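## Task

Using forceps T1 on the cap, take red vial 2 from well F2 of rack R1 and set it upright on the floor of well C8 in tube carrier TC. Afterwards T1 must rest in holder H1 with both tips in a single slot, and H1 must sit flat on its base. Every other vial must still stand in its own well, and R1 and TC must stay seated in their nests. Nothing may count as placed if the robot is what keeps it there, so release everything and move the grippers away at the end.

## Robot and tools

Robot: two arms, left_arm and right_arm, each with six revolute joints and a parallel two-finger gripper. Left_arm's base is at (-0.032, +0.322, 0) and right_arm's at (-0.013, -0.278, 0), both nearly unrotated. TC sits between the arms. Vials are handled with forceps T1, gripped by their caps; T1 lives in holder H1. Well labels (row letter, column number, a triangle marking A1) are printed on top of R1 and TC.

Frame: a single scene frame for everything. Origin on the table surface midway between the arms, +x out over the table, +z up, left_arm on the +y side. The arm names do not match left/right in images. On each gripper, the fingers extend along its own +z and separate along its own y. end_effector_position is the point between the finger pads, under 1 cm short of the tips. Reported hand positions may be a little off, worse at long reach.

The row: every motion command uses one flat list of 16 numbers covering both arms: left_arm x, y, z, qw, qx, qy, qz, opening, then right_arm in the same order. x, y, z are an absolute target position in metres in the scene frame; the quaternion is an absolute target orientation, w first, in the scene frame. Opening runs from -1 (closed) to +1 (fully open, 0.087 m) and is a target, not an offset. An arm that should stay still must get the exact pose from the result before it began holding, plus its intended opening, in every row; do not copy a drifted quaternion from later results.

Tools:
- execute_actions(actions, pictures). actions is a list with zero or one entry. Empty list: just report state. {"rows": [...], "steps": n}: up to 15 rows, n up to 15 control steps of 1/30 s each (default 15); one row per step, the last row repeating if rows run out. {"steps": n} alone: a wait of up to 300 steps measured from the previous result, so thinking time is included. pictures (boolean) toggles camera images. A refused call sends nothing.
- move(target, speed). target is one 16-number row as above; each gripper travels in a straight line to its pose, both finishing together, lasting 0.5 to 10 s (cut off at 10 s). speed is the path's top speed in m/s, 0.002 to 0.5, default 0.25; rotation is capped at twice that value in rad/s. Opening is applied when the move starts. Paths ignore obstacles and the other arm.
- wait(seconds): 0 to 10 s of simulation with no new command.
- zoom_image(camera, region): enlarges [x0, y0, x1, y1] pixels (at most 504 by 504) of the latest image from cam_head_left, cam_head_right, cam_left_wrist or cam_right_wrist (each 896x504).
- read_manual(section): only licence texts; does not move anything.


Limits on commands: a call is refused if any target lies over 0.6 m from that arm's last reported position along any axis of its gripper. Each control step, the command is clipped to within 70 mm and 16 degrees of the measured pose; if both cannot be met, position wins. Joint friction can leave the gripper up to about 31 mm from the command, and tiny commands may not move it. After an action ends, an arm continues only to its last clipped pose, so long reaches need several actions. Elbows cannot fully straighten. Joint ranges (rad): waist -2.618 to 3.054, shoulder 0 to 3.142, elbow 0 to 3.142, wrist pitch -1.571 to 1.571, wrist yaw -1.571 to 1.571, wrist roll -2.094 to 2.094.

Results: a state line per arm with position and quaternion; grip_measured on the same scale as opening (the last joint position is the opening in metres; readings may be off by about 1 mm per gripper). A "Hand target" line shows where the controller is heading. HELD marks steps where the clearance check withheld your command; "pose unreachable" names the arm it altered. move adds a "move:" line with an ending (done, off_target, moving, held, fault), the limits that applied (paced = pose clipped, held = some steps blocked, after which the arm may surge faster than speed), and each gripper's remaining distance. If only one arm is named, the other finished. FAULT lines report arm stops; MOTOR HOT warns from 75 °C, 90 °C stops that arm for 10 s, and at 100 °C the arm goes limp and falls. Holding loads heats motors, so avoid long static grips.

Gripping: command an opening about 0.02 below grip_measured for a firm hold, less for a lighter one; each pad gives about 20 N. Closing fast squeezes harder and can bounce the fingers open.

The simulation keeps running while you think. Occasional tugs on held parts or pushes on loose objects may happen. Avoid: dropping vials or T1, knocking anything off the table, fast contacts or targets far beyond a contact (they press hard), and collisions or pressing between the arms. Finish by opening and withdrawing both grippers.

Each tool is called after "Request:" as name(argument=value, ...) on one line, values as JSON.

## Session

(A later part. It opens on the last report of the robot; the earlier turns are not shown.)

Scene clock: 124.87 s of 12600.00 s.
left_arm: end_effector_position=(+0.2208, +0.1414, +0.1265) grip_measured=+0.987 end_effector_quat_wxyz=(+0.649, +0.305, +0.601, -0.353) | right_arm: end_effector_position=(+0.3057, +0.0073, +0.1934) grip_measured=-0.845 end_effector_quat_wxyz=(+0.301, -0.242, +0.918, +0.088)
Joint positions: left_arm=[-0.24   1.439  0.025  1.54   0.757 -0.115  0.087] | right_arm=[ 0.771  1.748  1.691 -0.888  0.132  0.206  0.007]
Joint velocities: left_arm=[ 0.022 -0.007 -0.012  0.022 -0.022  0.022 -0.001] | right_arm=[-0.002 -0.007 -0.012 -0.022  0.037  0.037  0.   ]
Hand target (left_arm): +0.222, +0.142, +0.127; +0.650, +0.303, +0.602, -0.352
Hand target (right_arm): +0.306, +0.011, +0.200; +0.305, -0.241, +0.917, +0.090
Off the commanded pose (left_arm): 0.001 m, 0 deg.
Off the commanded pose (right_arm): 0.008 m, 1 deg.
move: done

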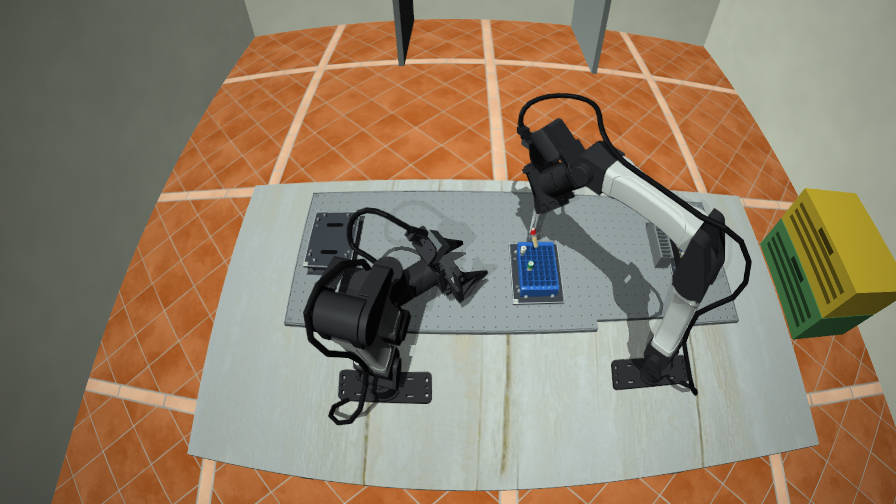

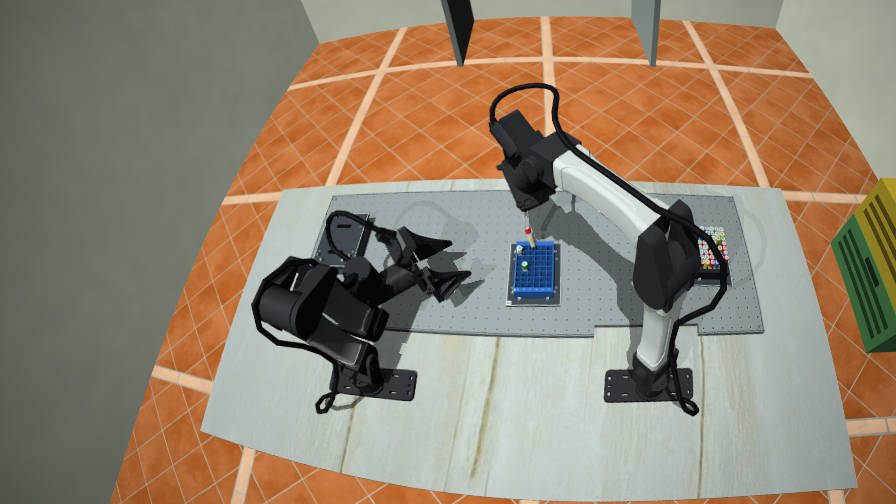

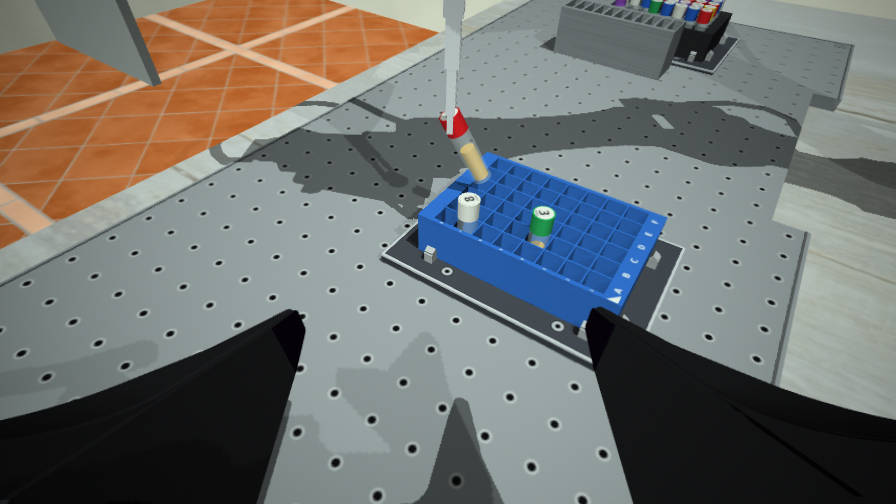

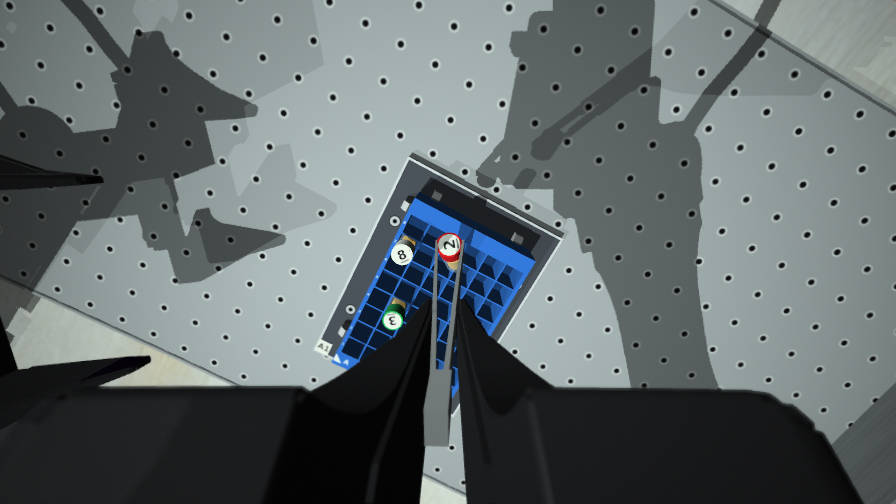

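Request:
move(target=[0.2216,0.1418,0.1268,0.65,0.303,0.602,-0.352,1,0.355,-0.004,0.20,0.296,0,0.955,0,-0.85], speed=0.1)

Request:
move(target=[0.2216,0.1418,0.1268,0.65,0.303,0.602,-0.352,1,0.352,-0.004,0.170,0.296,0,0.955,0,-0.85], speed=0.04)

Request:
move(target=[0.2216,0.1418,0.1268,0.65,0.303,0.602,-0.352,1,0.320,-0.004,0.170,0.296,0,0.955,0,-0.85], speed=0.03)

Scene clock: 129.50 s of 12600.00 s.
left_arm: end_effector_position=(+0.2208, +0.1414, +0.1265) grip_measured=+0.987 end_effector_quat_wxyz=(+0.649, +0.305, +0.601, -0.353) | right_arm: end_effector_position=(+0.3491, +0.0006, +0.1972) grip_measured=-0.845 end_effector_quat_wxyz=(+0.292, -0.012, +0.956, +0.005)
Joint positions: left_arm=[-0.24   1.439  0.025  1.54   0.757 -0.115  0.087] | right_arm=[ 0.754  2.02   2.105 -1.187  0.375  0.63   0.007]
Joint velocities: left_arm=[-0.002 -0.007  0.002 -0.022  0.095  0.066 -0.001] | right_arm=[-0.022 -0.002  0.017 -0.125 -0.066 -0.037 -0.001]
Hand target (left_arm): +0.222, +0.142, +0.127; +0.650, +0.303, +0.602, -0.352
Hand target (right_arm): +0.355, -0.004, +0.200; +0.295, -0.001, +0.955, -0.000
Off the commanded pose (left_arm): 0.001 m, 0 deg.
Off the commanded pose (right_arm): 0.008 m, 2 deg.
move: done

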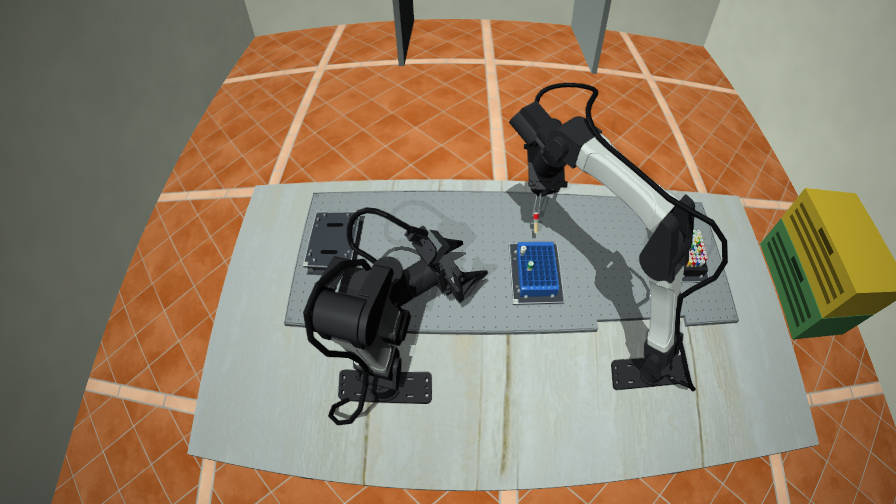

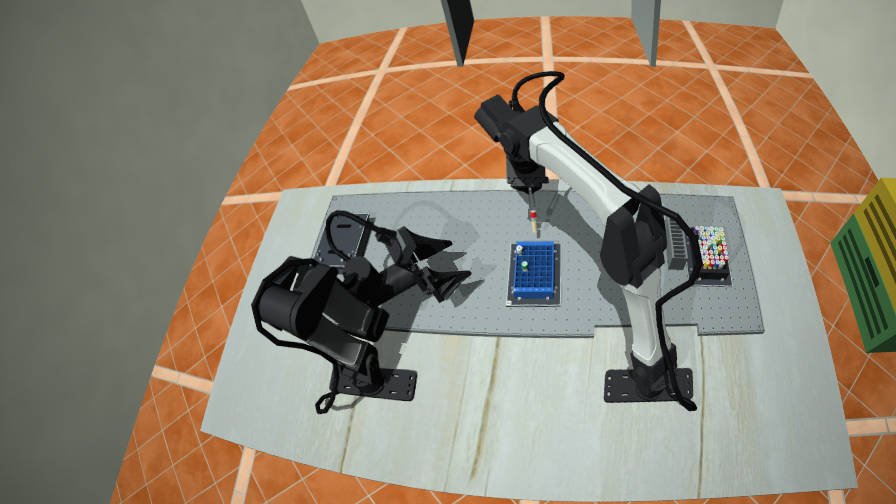

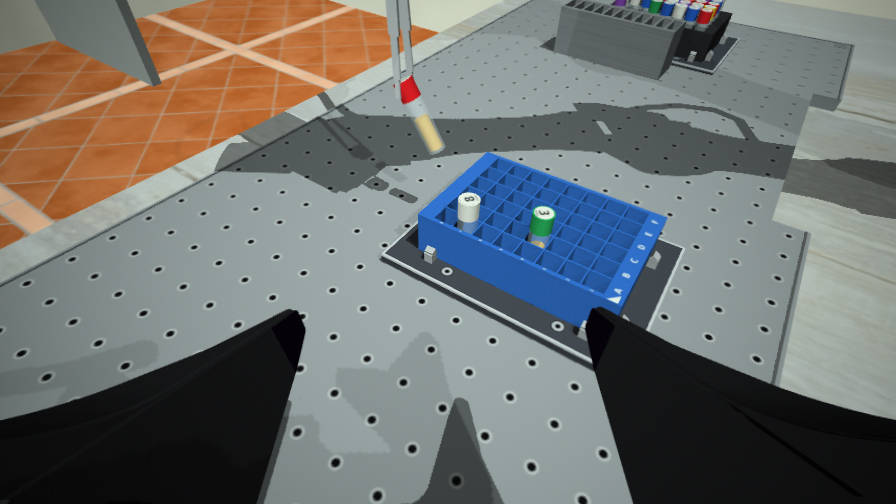

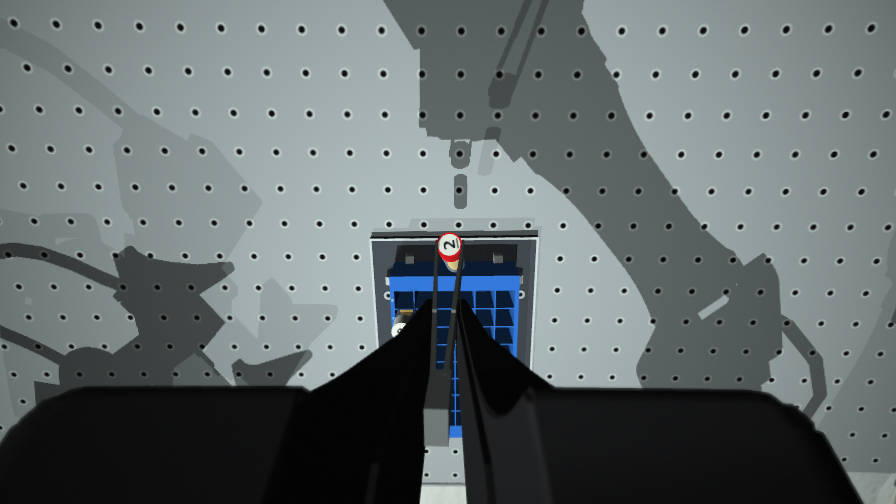

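Scene clock: 130.80 s of 12600.00 s.
left_arm: end_effector_position=(+0.2208, +0.1414, +0.1265) grip_measured=+0.987 end_effector_quat_wxyz=(+0.649, +0.305, +0.601, -0.353) | right_arm: end_effector_position=(+0.3489, -0.0001, +0.1650) grip_measured=-0.845 end_effector_quat_wxyz=(+0.284, -0.010, +0.959, -0.003)
Joint positions: left_arm=[-0.24   1.439  0.025  1.54   0.757 -0.115  0.087] | right_arm=[ 0.754  2.005  1.96  -1.081  0.379  0.639  0.007]
Joint velocities: left_arm=[-0.002 -0.002  0.007 -0.007  0.022 -0.037  0.   ] | right_arm=[-0.007 -0.002 -0.007 -0.007 -0.066  0.007 -0.   ]
Hand target (left_arm): +0.222, +0.142, +0.127; +0.650, +0.303, +0.602, -0.352
Hand target (right_arm): +0.352, -0.004, +0.170; +0.296, +0.000, +0.955, -0.000
Off the commanded pose (left_arm): 0.001 m, 0 deg.
Off the commanded pose (right_arm): 0.007 m, 2 deg.
move: done

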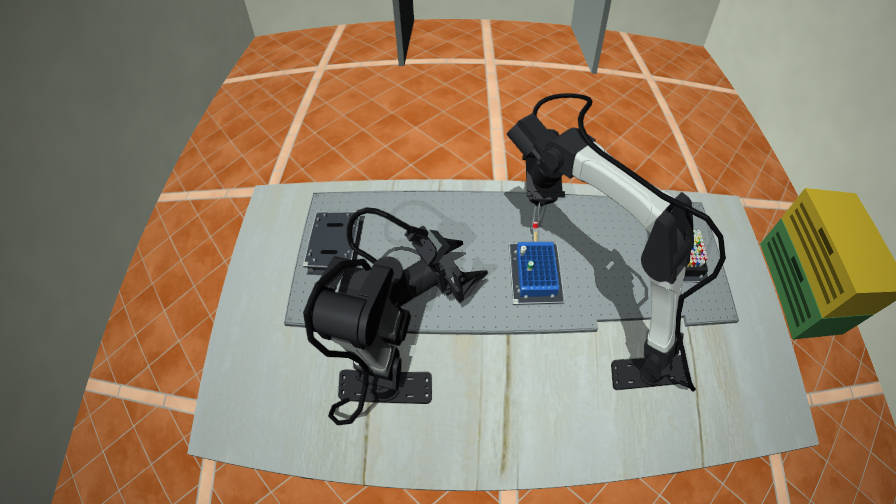

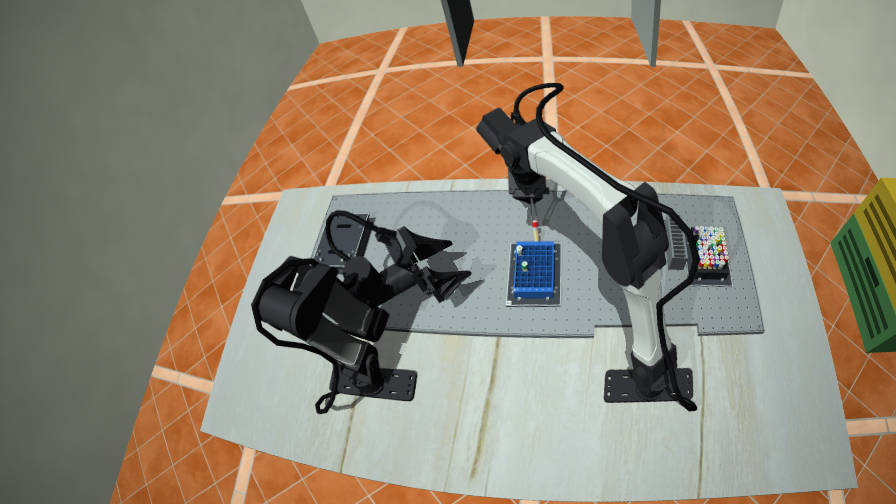

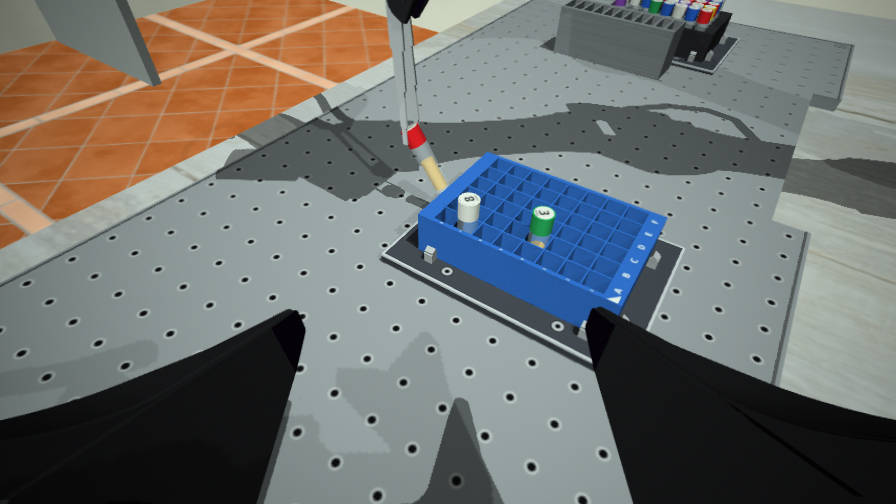

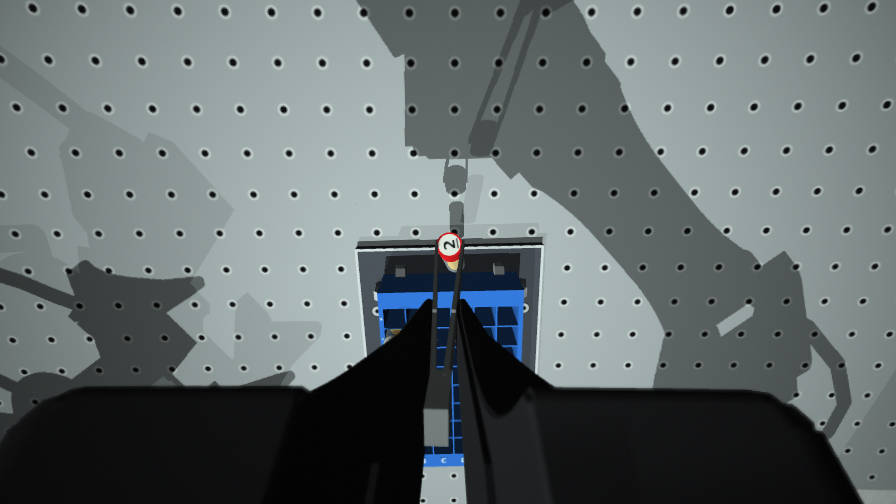

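Scene clock: 132.03 s of 12600.00 s.
left_arm: end_effector_position=(+0.2208, +0.1414, +0.1265) grip_measured=+0.987 end_effector_quat_wxyz=(+0.649, +0.305, +0.601, -0.353) | right_arm: end_effector_position=(+0.3230, -0.0061, +0.1659) grip_measured=-0.845 end_effector_quat_wxyz=(+0.286, -0.002, +0.958, -0.005)
Joint positions: left_arm=[-0.24   1.439  0.025  1.54   0.757 -0.115  0.087] | right_arm=[ 0.791  1.91   1.83  -1.062  0.405  0.69   0.007]
Joint velocities: left_arm=[-0.002 -0.012 -0.007 -0.007  0.022 -0.022  0.   ] | right_arm=[ 0.002 -0.007 -0.002  0.007  0.007  0.051 -0.001]
Hand target (left_arm): +0.222, +0.142, +0.127; +0.650, +0.303, +0.602, -0.352
Hand target (right_arm): +0.320, -0.004, +0.170; +0.295, +0.000, +0.955, +0.000
Off the commanded pose (left_arm): 0.001 m, 0 deg.
Off the commanded pose (right_arm): 0.006 m, 1 deg.
move: done

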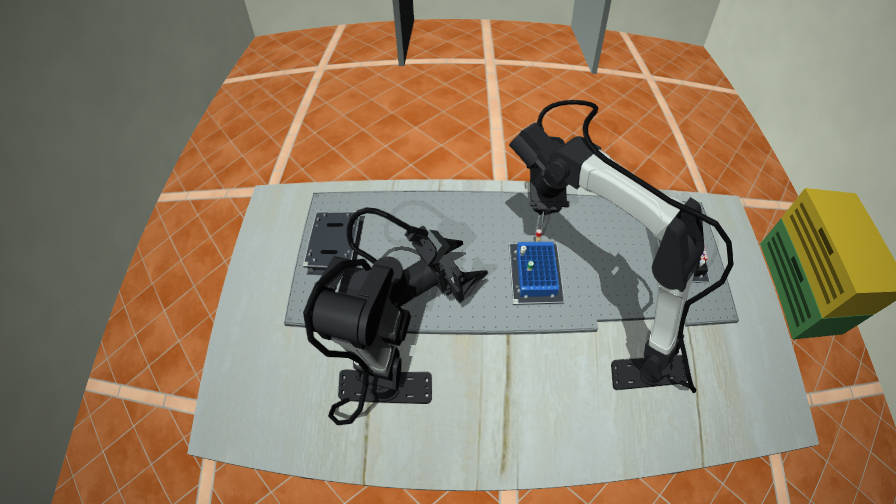

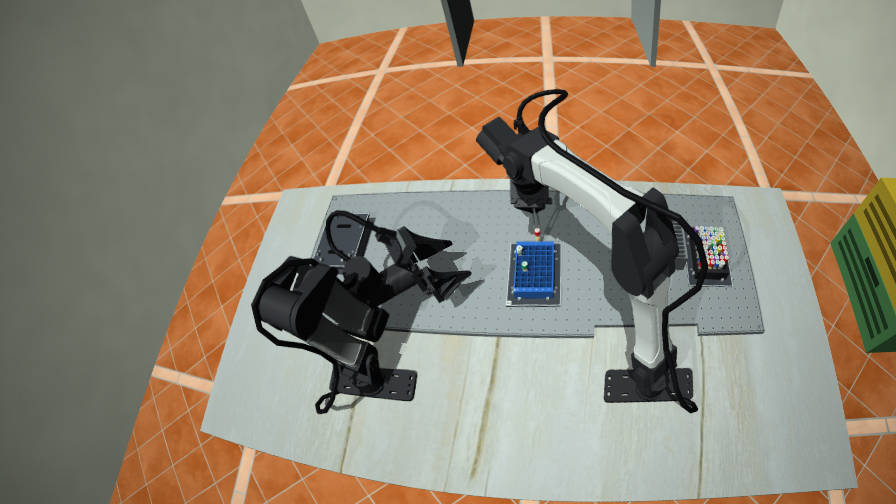

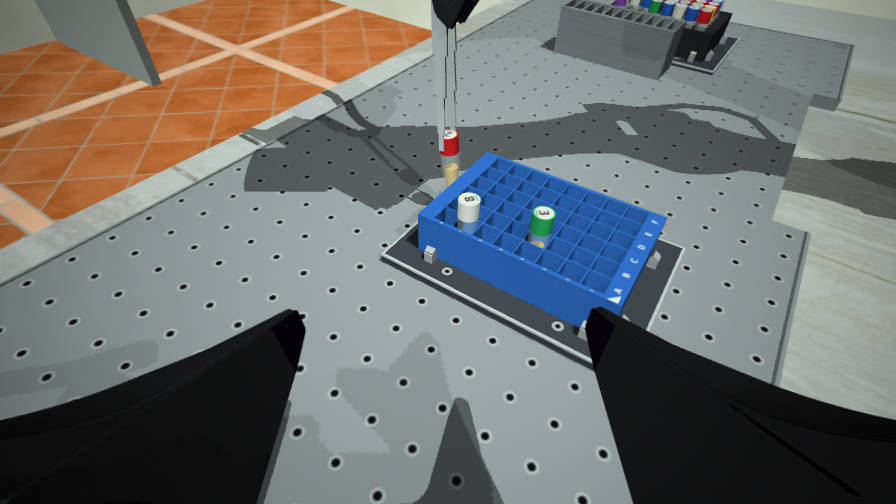

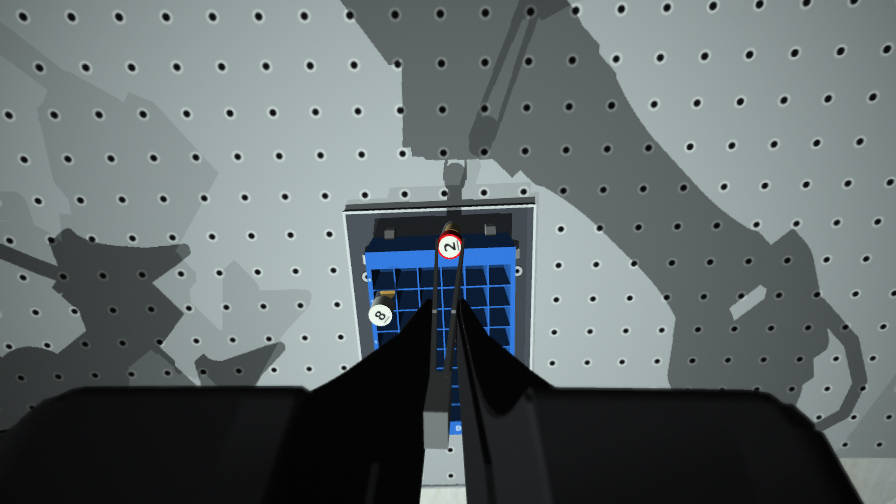

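Request:
move(target=[0.2216,0.1418,0.1268,0.65,0.303,0.602,-0.352,1,0.322,-0.004,0.215,0.296,0,0.955,0,-0.85], speed=0.05)

Request:
move(target=[0.2216,0.1418,0.1268,0.65,0.303,0.602,-0.352,1,0.300,0.008,0.196,0.296,0,0.955,0,-0.85], speed=0.03)

Request:
zoom_image(camera="cam_right_wrist", region=[380, 160, 530, 290])

Request:
zoom_image(camera="cam_left_wrist", region=[400, 90, 560, 240])

Scene clock: 134.50 s of 12600.00 s.
left_arm: end_effector_position=(+0.2208, +0.1414, +0.1265) grip_measured=+0.987 end_effector_quat_wxyz=(+0.649, +0.305, +0.601, -0.353) | right_arm: end_effector_position=(+0.3213, -0.0079, +0.2123) grip_measured=-0.845 end_effector_quat_wxyz=(+0.293, +0.001, +0.956, +0.001)
Joint positions: left_arm=[-0.24   1.439  0.025  1.54   0.757 -0.115  0.087] | right_arm=[ 0.791  1.93   2.042 -1.234  0.406  0.692  0.007]
Joint velocities: left_arm=[-0.002 -0.012  0.012  0.051 -0.037 -0.022  0.001] | right_arm=[-0.002  0.002  0.007  0.095  0.022 -0.022  0.   ]
Hand target (left_arm): +0.222, +0.142, +0.127; +0.650, +0.303, +0.602, -0.352
Hand target (right_arm): +0.321, -0.005, +0.215; +0.296, +0.000, +0.955, +0.000
Off the commanded pose (left_arm): 0.001 m, 0 deg.
Off the commanded pose (right_arm): 0.005 m, 0 deg.
move: done

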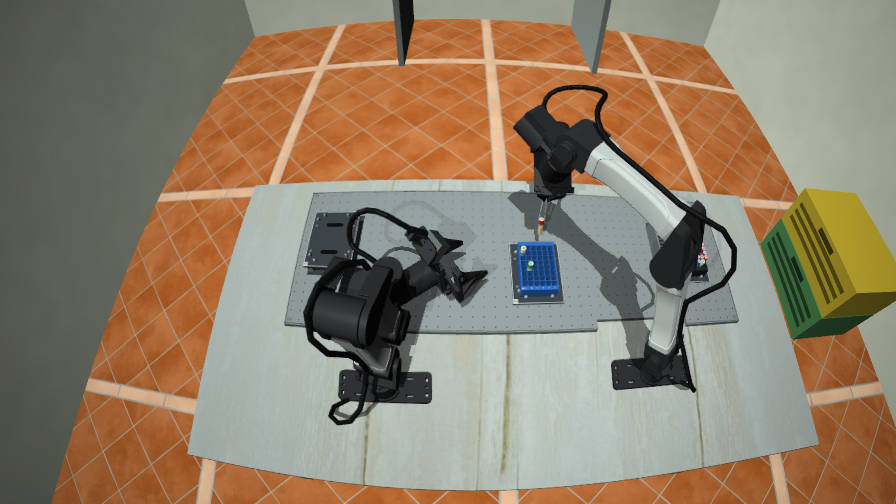

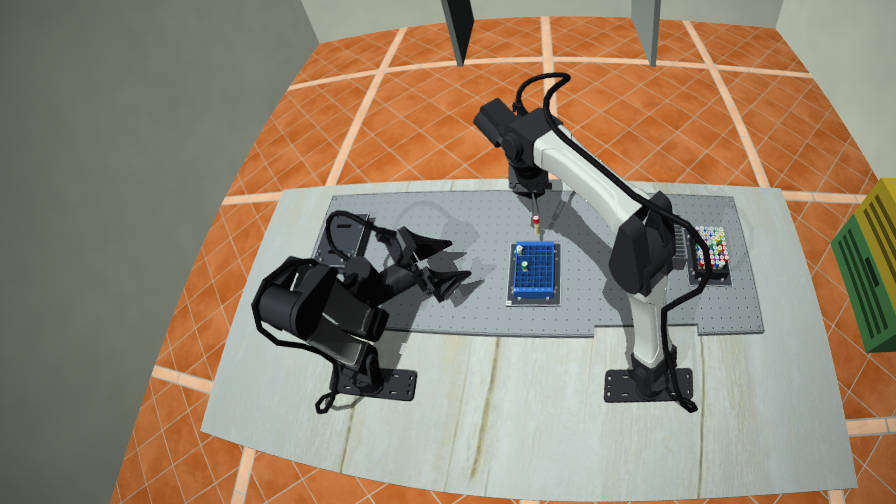

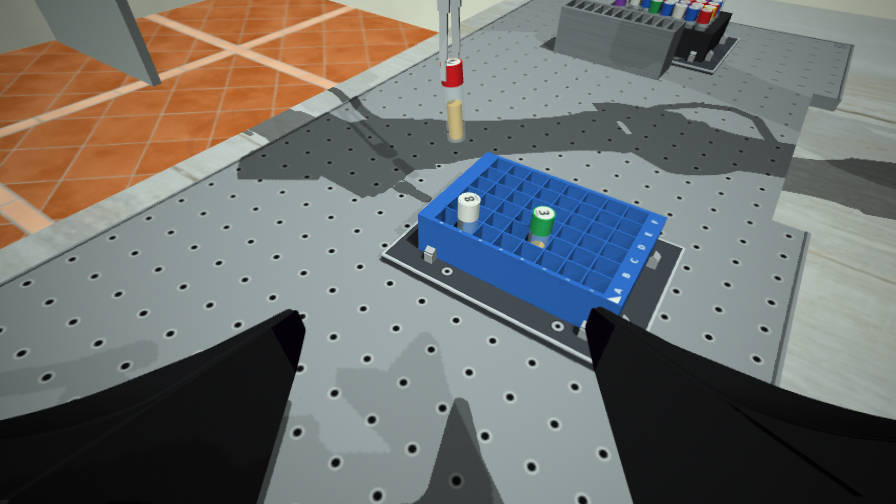

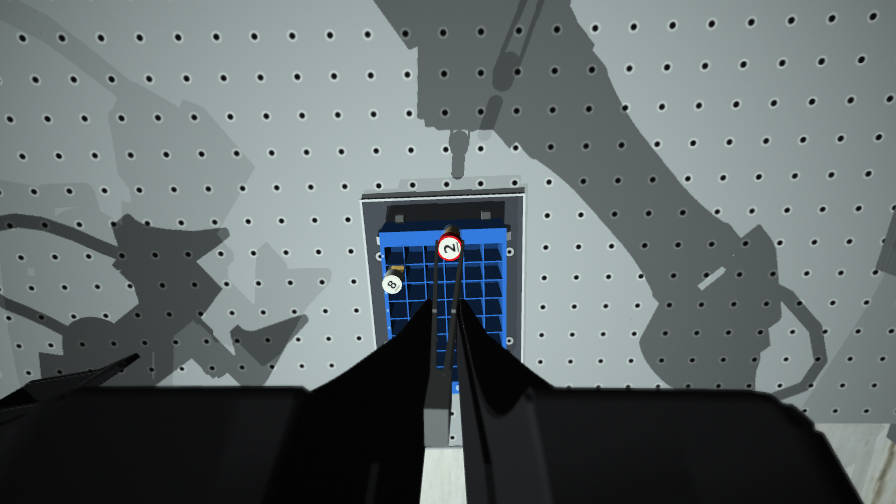

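Scene clock: 135.80 s of 12600.00 s.
left_arm: end_effector_position=(+0.2208, +0.1414, +0.1265) grip_measured=+0.987 end_effector_quat_wxyz=(+0.649, +0.305, +0.601, -0.353) | right_arm: end_effector_position=(+0.3014, +0.0067, +0.1882) grip_measured=-0.845 end_effector_quat_wxyz=(+0.280, -0.004, +0.960, -0.009)
Joint positions: left_arm=[-0.24   1.439  0.025  1.54   0.757 -0.115  0.087] | right_arm=[ 0.852  1.93   1.956 -1.206  0.425  0.751  0.007]
Joint velocities: left_arm=[-0.007 -0.002 -0.017 -0.037 -0.007 -0.037 -0.001] | right_arm=[-0.002  0.012 -0.007  0.022 -0.007 -0.037  0.001]
Hand target (left_arm): +0.222, +0.142, +0.127; +0.650, +0.303, +0.602, -0.352
Hand target (right_arm): +0.300, +0.008, +0.196; +0.295, +0.000, +0.955, +0.001
Off the commanded pose (left_arm): 0.001 m, 0 deg.
Off the commanded pose (right_arm): 0.008 m, 2 deg.
move: done

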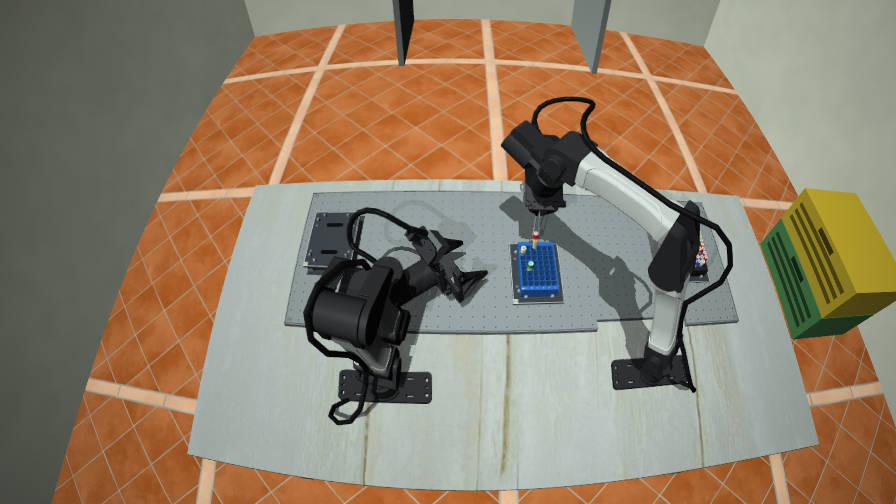

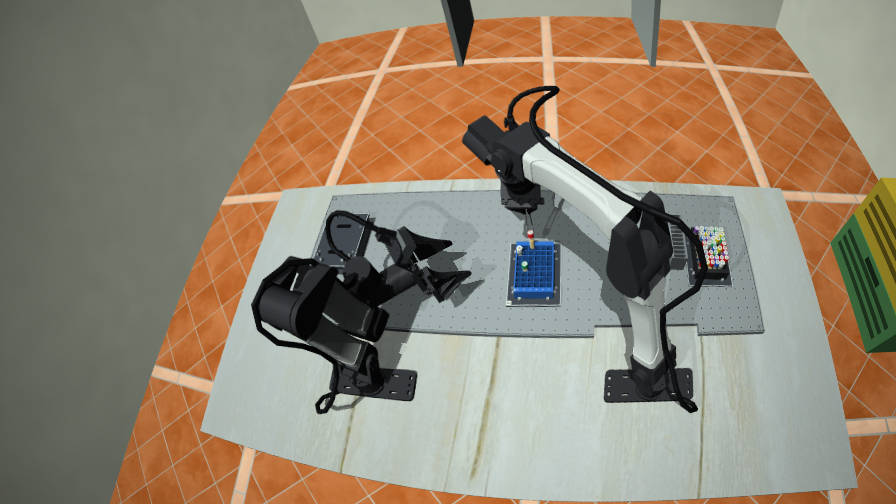

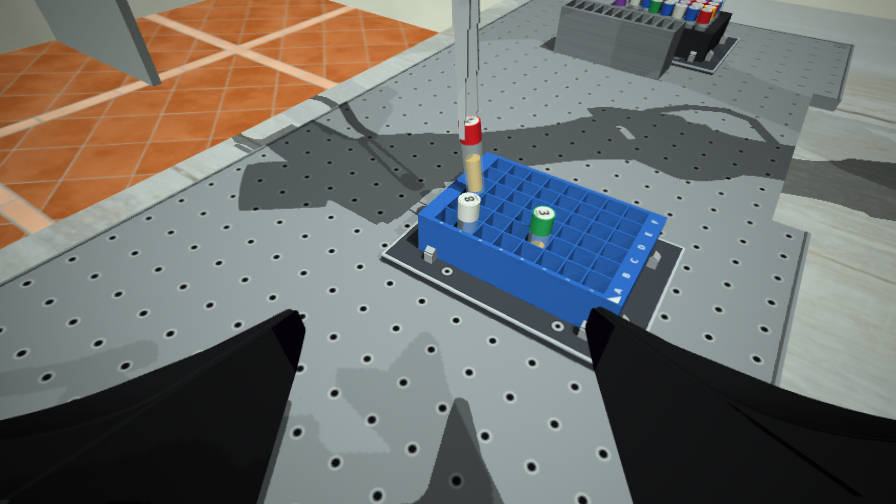

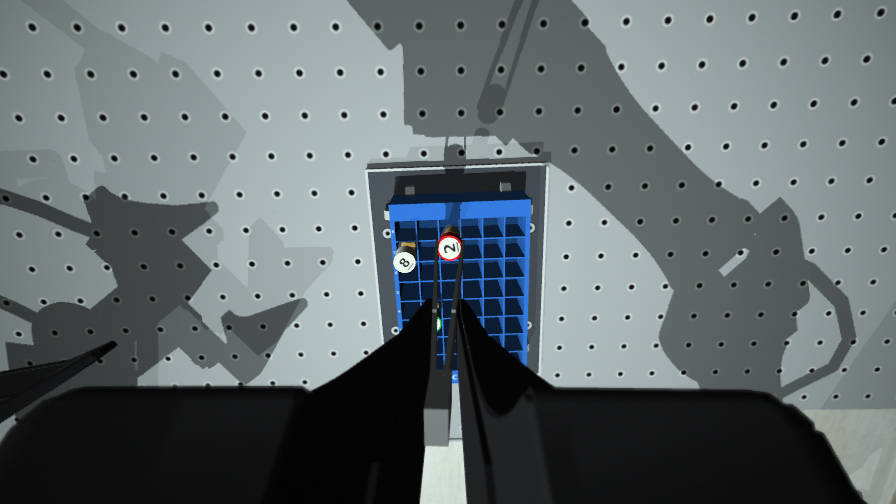

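Region (380, 160, 530, 290) of cam_right_wrist's 896x504 image, scaled by 3.360, with more detail than that image has; it fills the top 437 rows of this view, and the rest is white.

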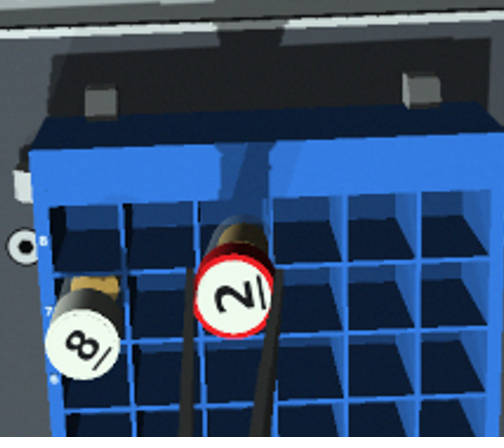

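Region (400, 90, 560, 240) of cam_left_wrist's 896x504 image, scaled by 3.150, with more detail than that image has; it fills the top 472 rows of this view, and the rest is white.

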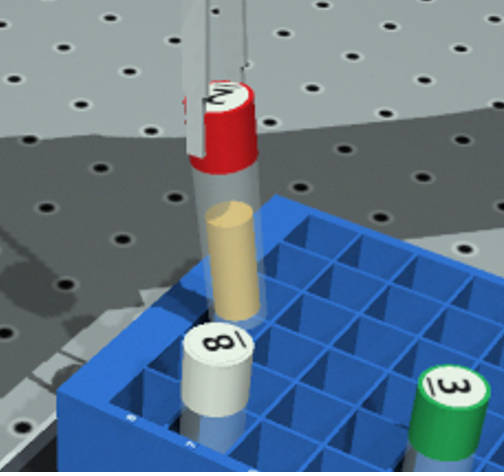

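Request:
move(target=[0.2216,0.1418,0.1268,0.65,0.303,0.602,-0.352,1,0.303,0.008,0.177,0.282,-0.004,0.960,-0.008,-0.85], speed=0.02)

Request:
zoom_image(camera="cam_right_wrist", region=[380, 160, 530, 290])

Scene clock: 137.47 s of 12600.00 s.
left_arm: end_effector_position=(+0.2208, +0.1414, +0.1265) grip_measured=+0.987 end_effector_quat_wxyz=(+0.649, +0.305, +0.601, -0.353) | right_arm: end_effector_position=(+0.3028, +0.0079, +0.1799) grip_measured=-0.845 end_effector_quat_wxyz=(+0.280, -0.003, +0.960, -0.009)
Joint positions: left_arm=[-0.24   1.439  0.025  1.54   0.757 -0.115  0.087] | right_arm=[ 0.852  1.93   1.922 -1.174  0.427  0.753  0.007]
Joint velocities: left_arm=[ 0.012 -0.002 -0.002 -0.066  0.037 -0.037 -0.001] | right_arm=[-0.002 -0.002 -0.002  0.007  0.022  0.007  0.   ]
Hand target (left_arm): +0.222, +0.142, +0.127; +0.650, +0.303, +0.602, -0.352
Hand target (right_arm): +0.303, +0.008, +0.177; +0.282, -0.004, +0.959, -0.008
Off the commanded pose (left_arm): 0.001 m, 0 deg.
Off the commanded pose (right_arm): 0.003 m, 0 deg.
move: done

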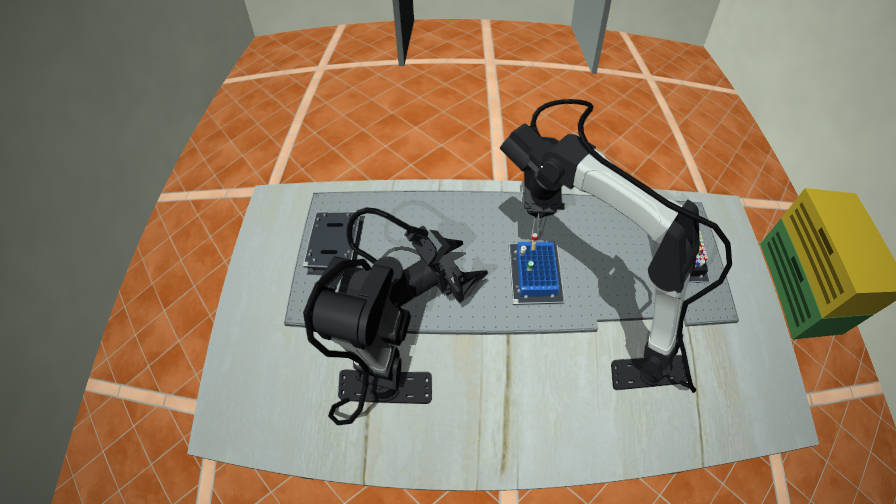

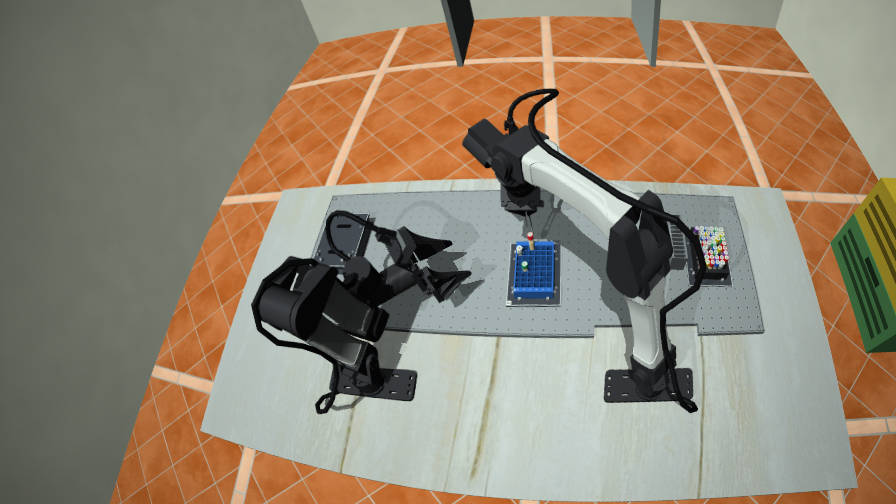

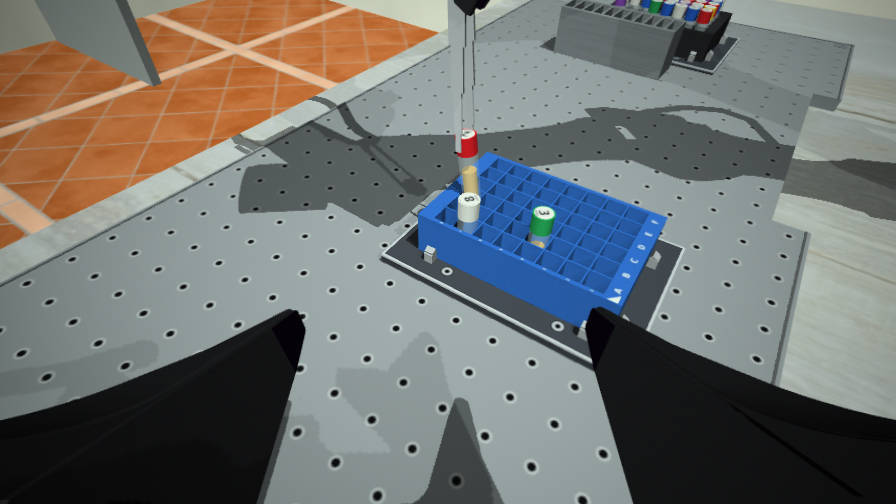

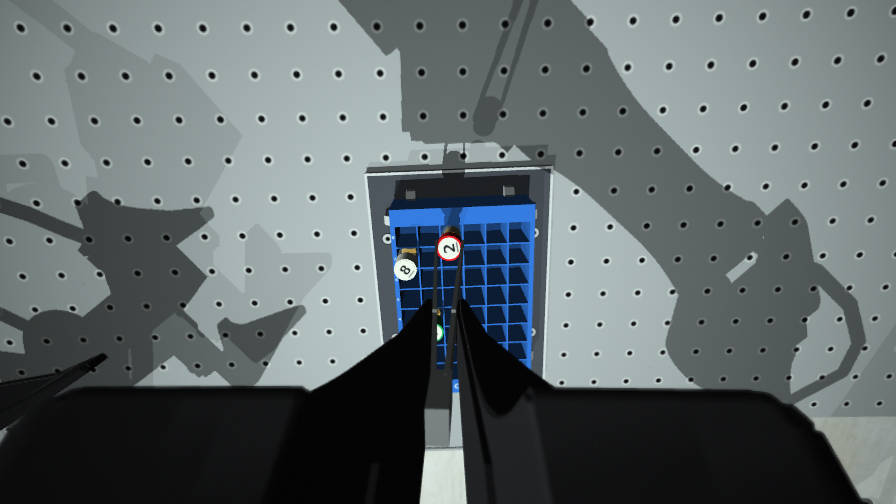

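Region (380, 160, 530, 290) of cam_right_wrist's 896x504 image, scaled by 3.360, with more detail than that image has; it fills the top 437 rows of this view, and the rest is white.

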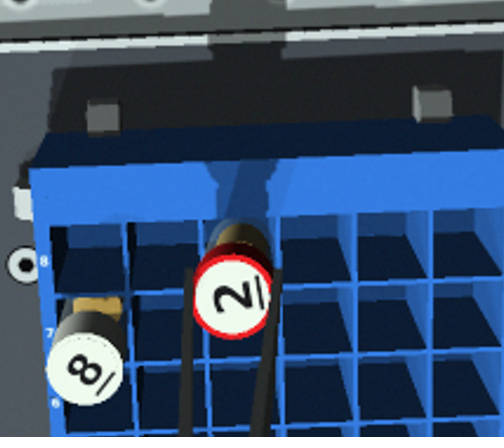

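In. Continue, pulling the top back.

Request:
move(target=[0.2216,0.1418,0.1268,0.65,0.303,0.602,-0.352,1,0.299,0.005,0.160,0.278,-0.004,0.960,-0.010,-0.85], speed=0.025)

Scene clock: 139.33 s of 12600.00 s.
left_arm: end_effector_position=(+0.2208, +0.1414, +0.1265) grip_measured=+0.987 end_effector_quat_wxyz=(+0.649, +0.305, +0.601, -0.353) | right_arm: end_effector_position=(+0.3009, +0.0061, +0.1609) grip_measured=-0.845 end_effector_quat_wxyz=(+0.277, -0.004, +0.961, -0.013)
Joint positions: left_arm=[-0.24   1.439  0.025  1.54   0.757 -0.115  0.087] | right_arm=[ 0.852  1.914  1.826 -1.104  0.425  0.753  0.007]
Joint velocities: left_arm=[-0.017 -0.012  0.002 -0.051  0.007 -0.037 -0.   ] | right_arm=[ 0.002 -0.007  0.012 -0.066 -0.007 -0.051 -0.001]
Hand target (left_arm): +0.222, +0.142, +0.127; +0.650, +0.303, +0.602, -0.352
Hand target (right_arm): +0.299, +0.005, +0.160; +0.278, -0.004, +0.961, -0.010
Off the commanded pose (left_arm): 0.001 m, 0 deg.
Off the commanded pose (right_arm): 0.002 m, 0 deg.
move: done

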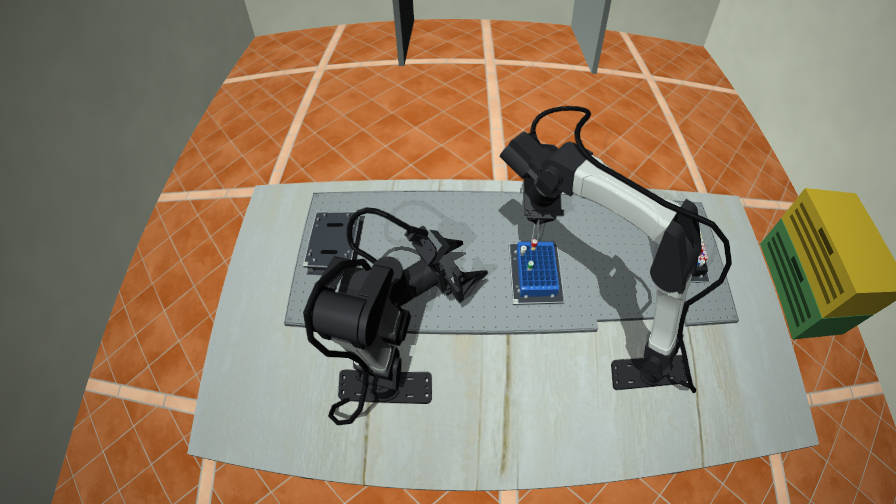

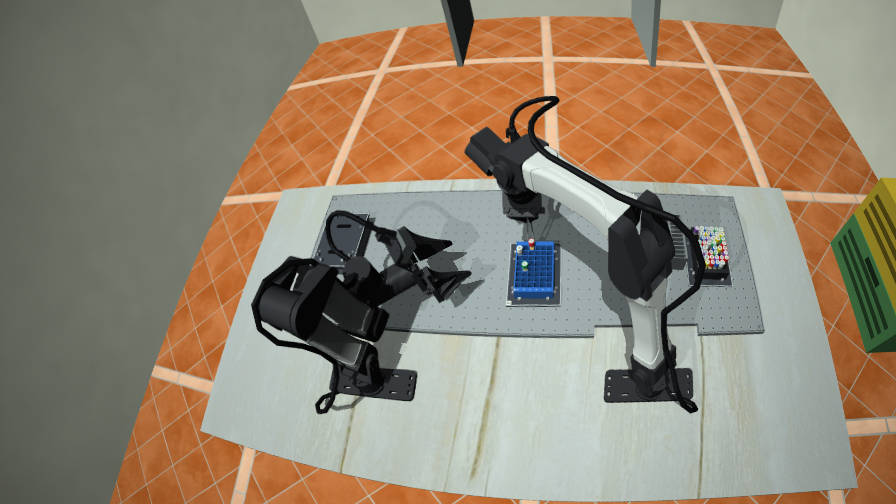

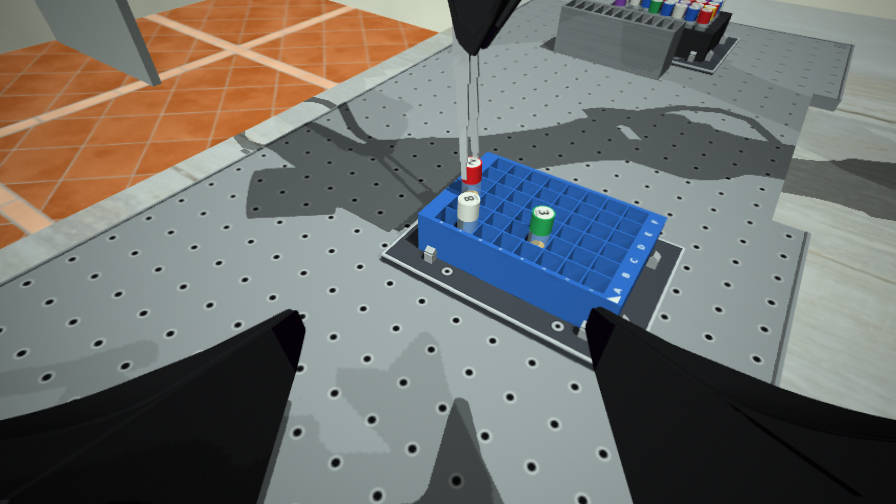

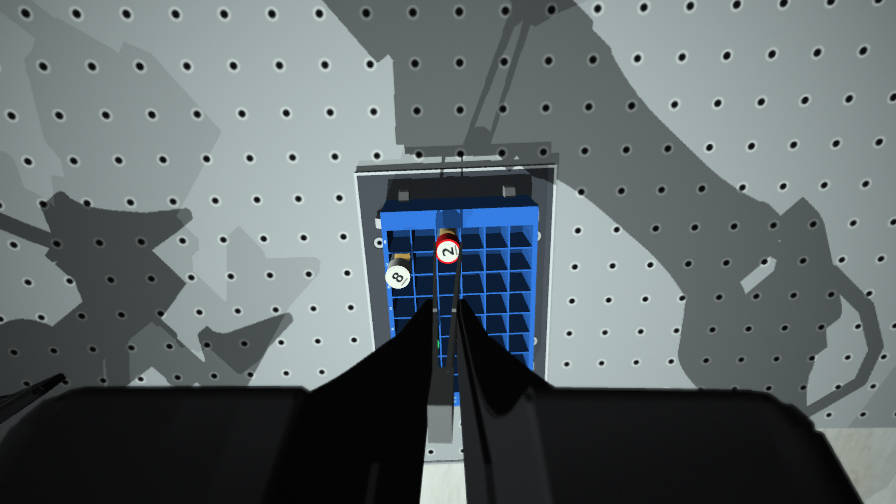

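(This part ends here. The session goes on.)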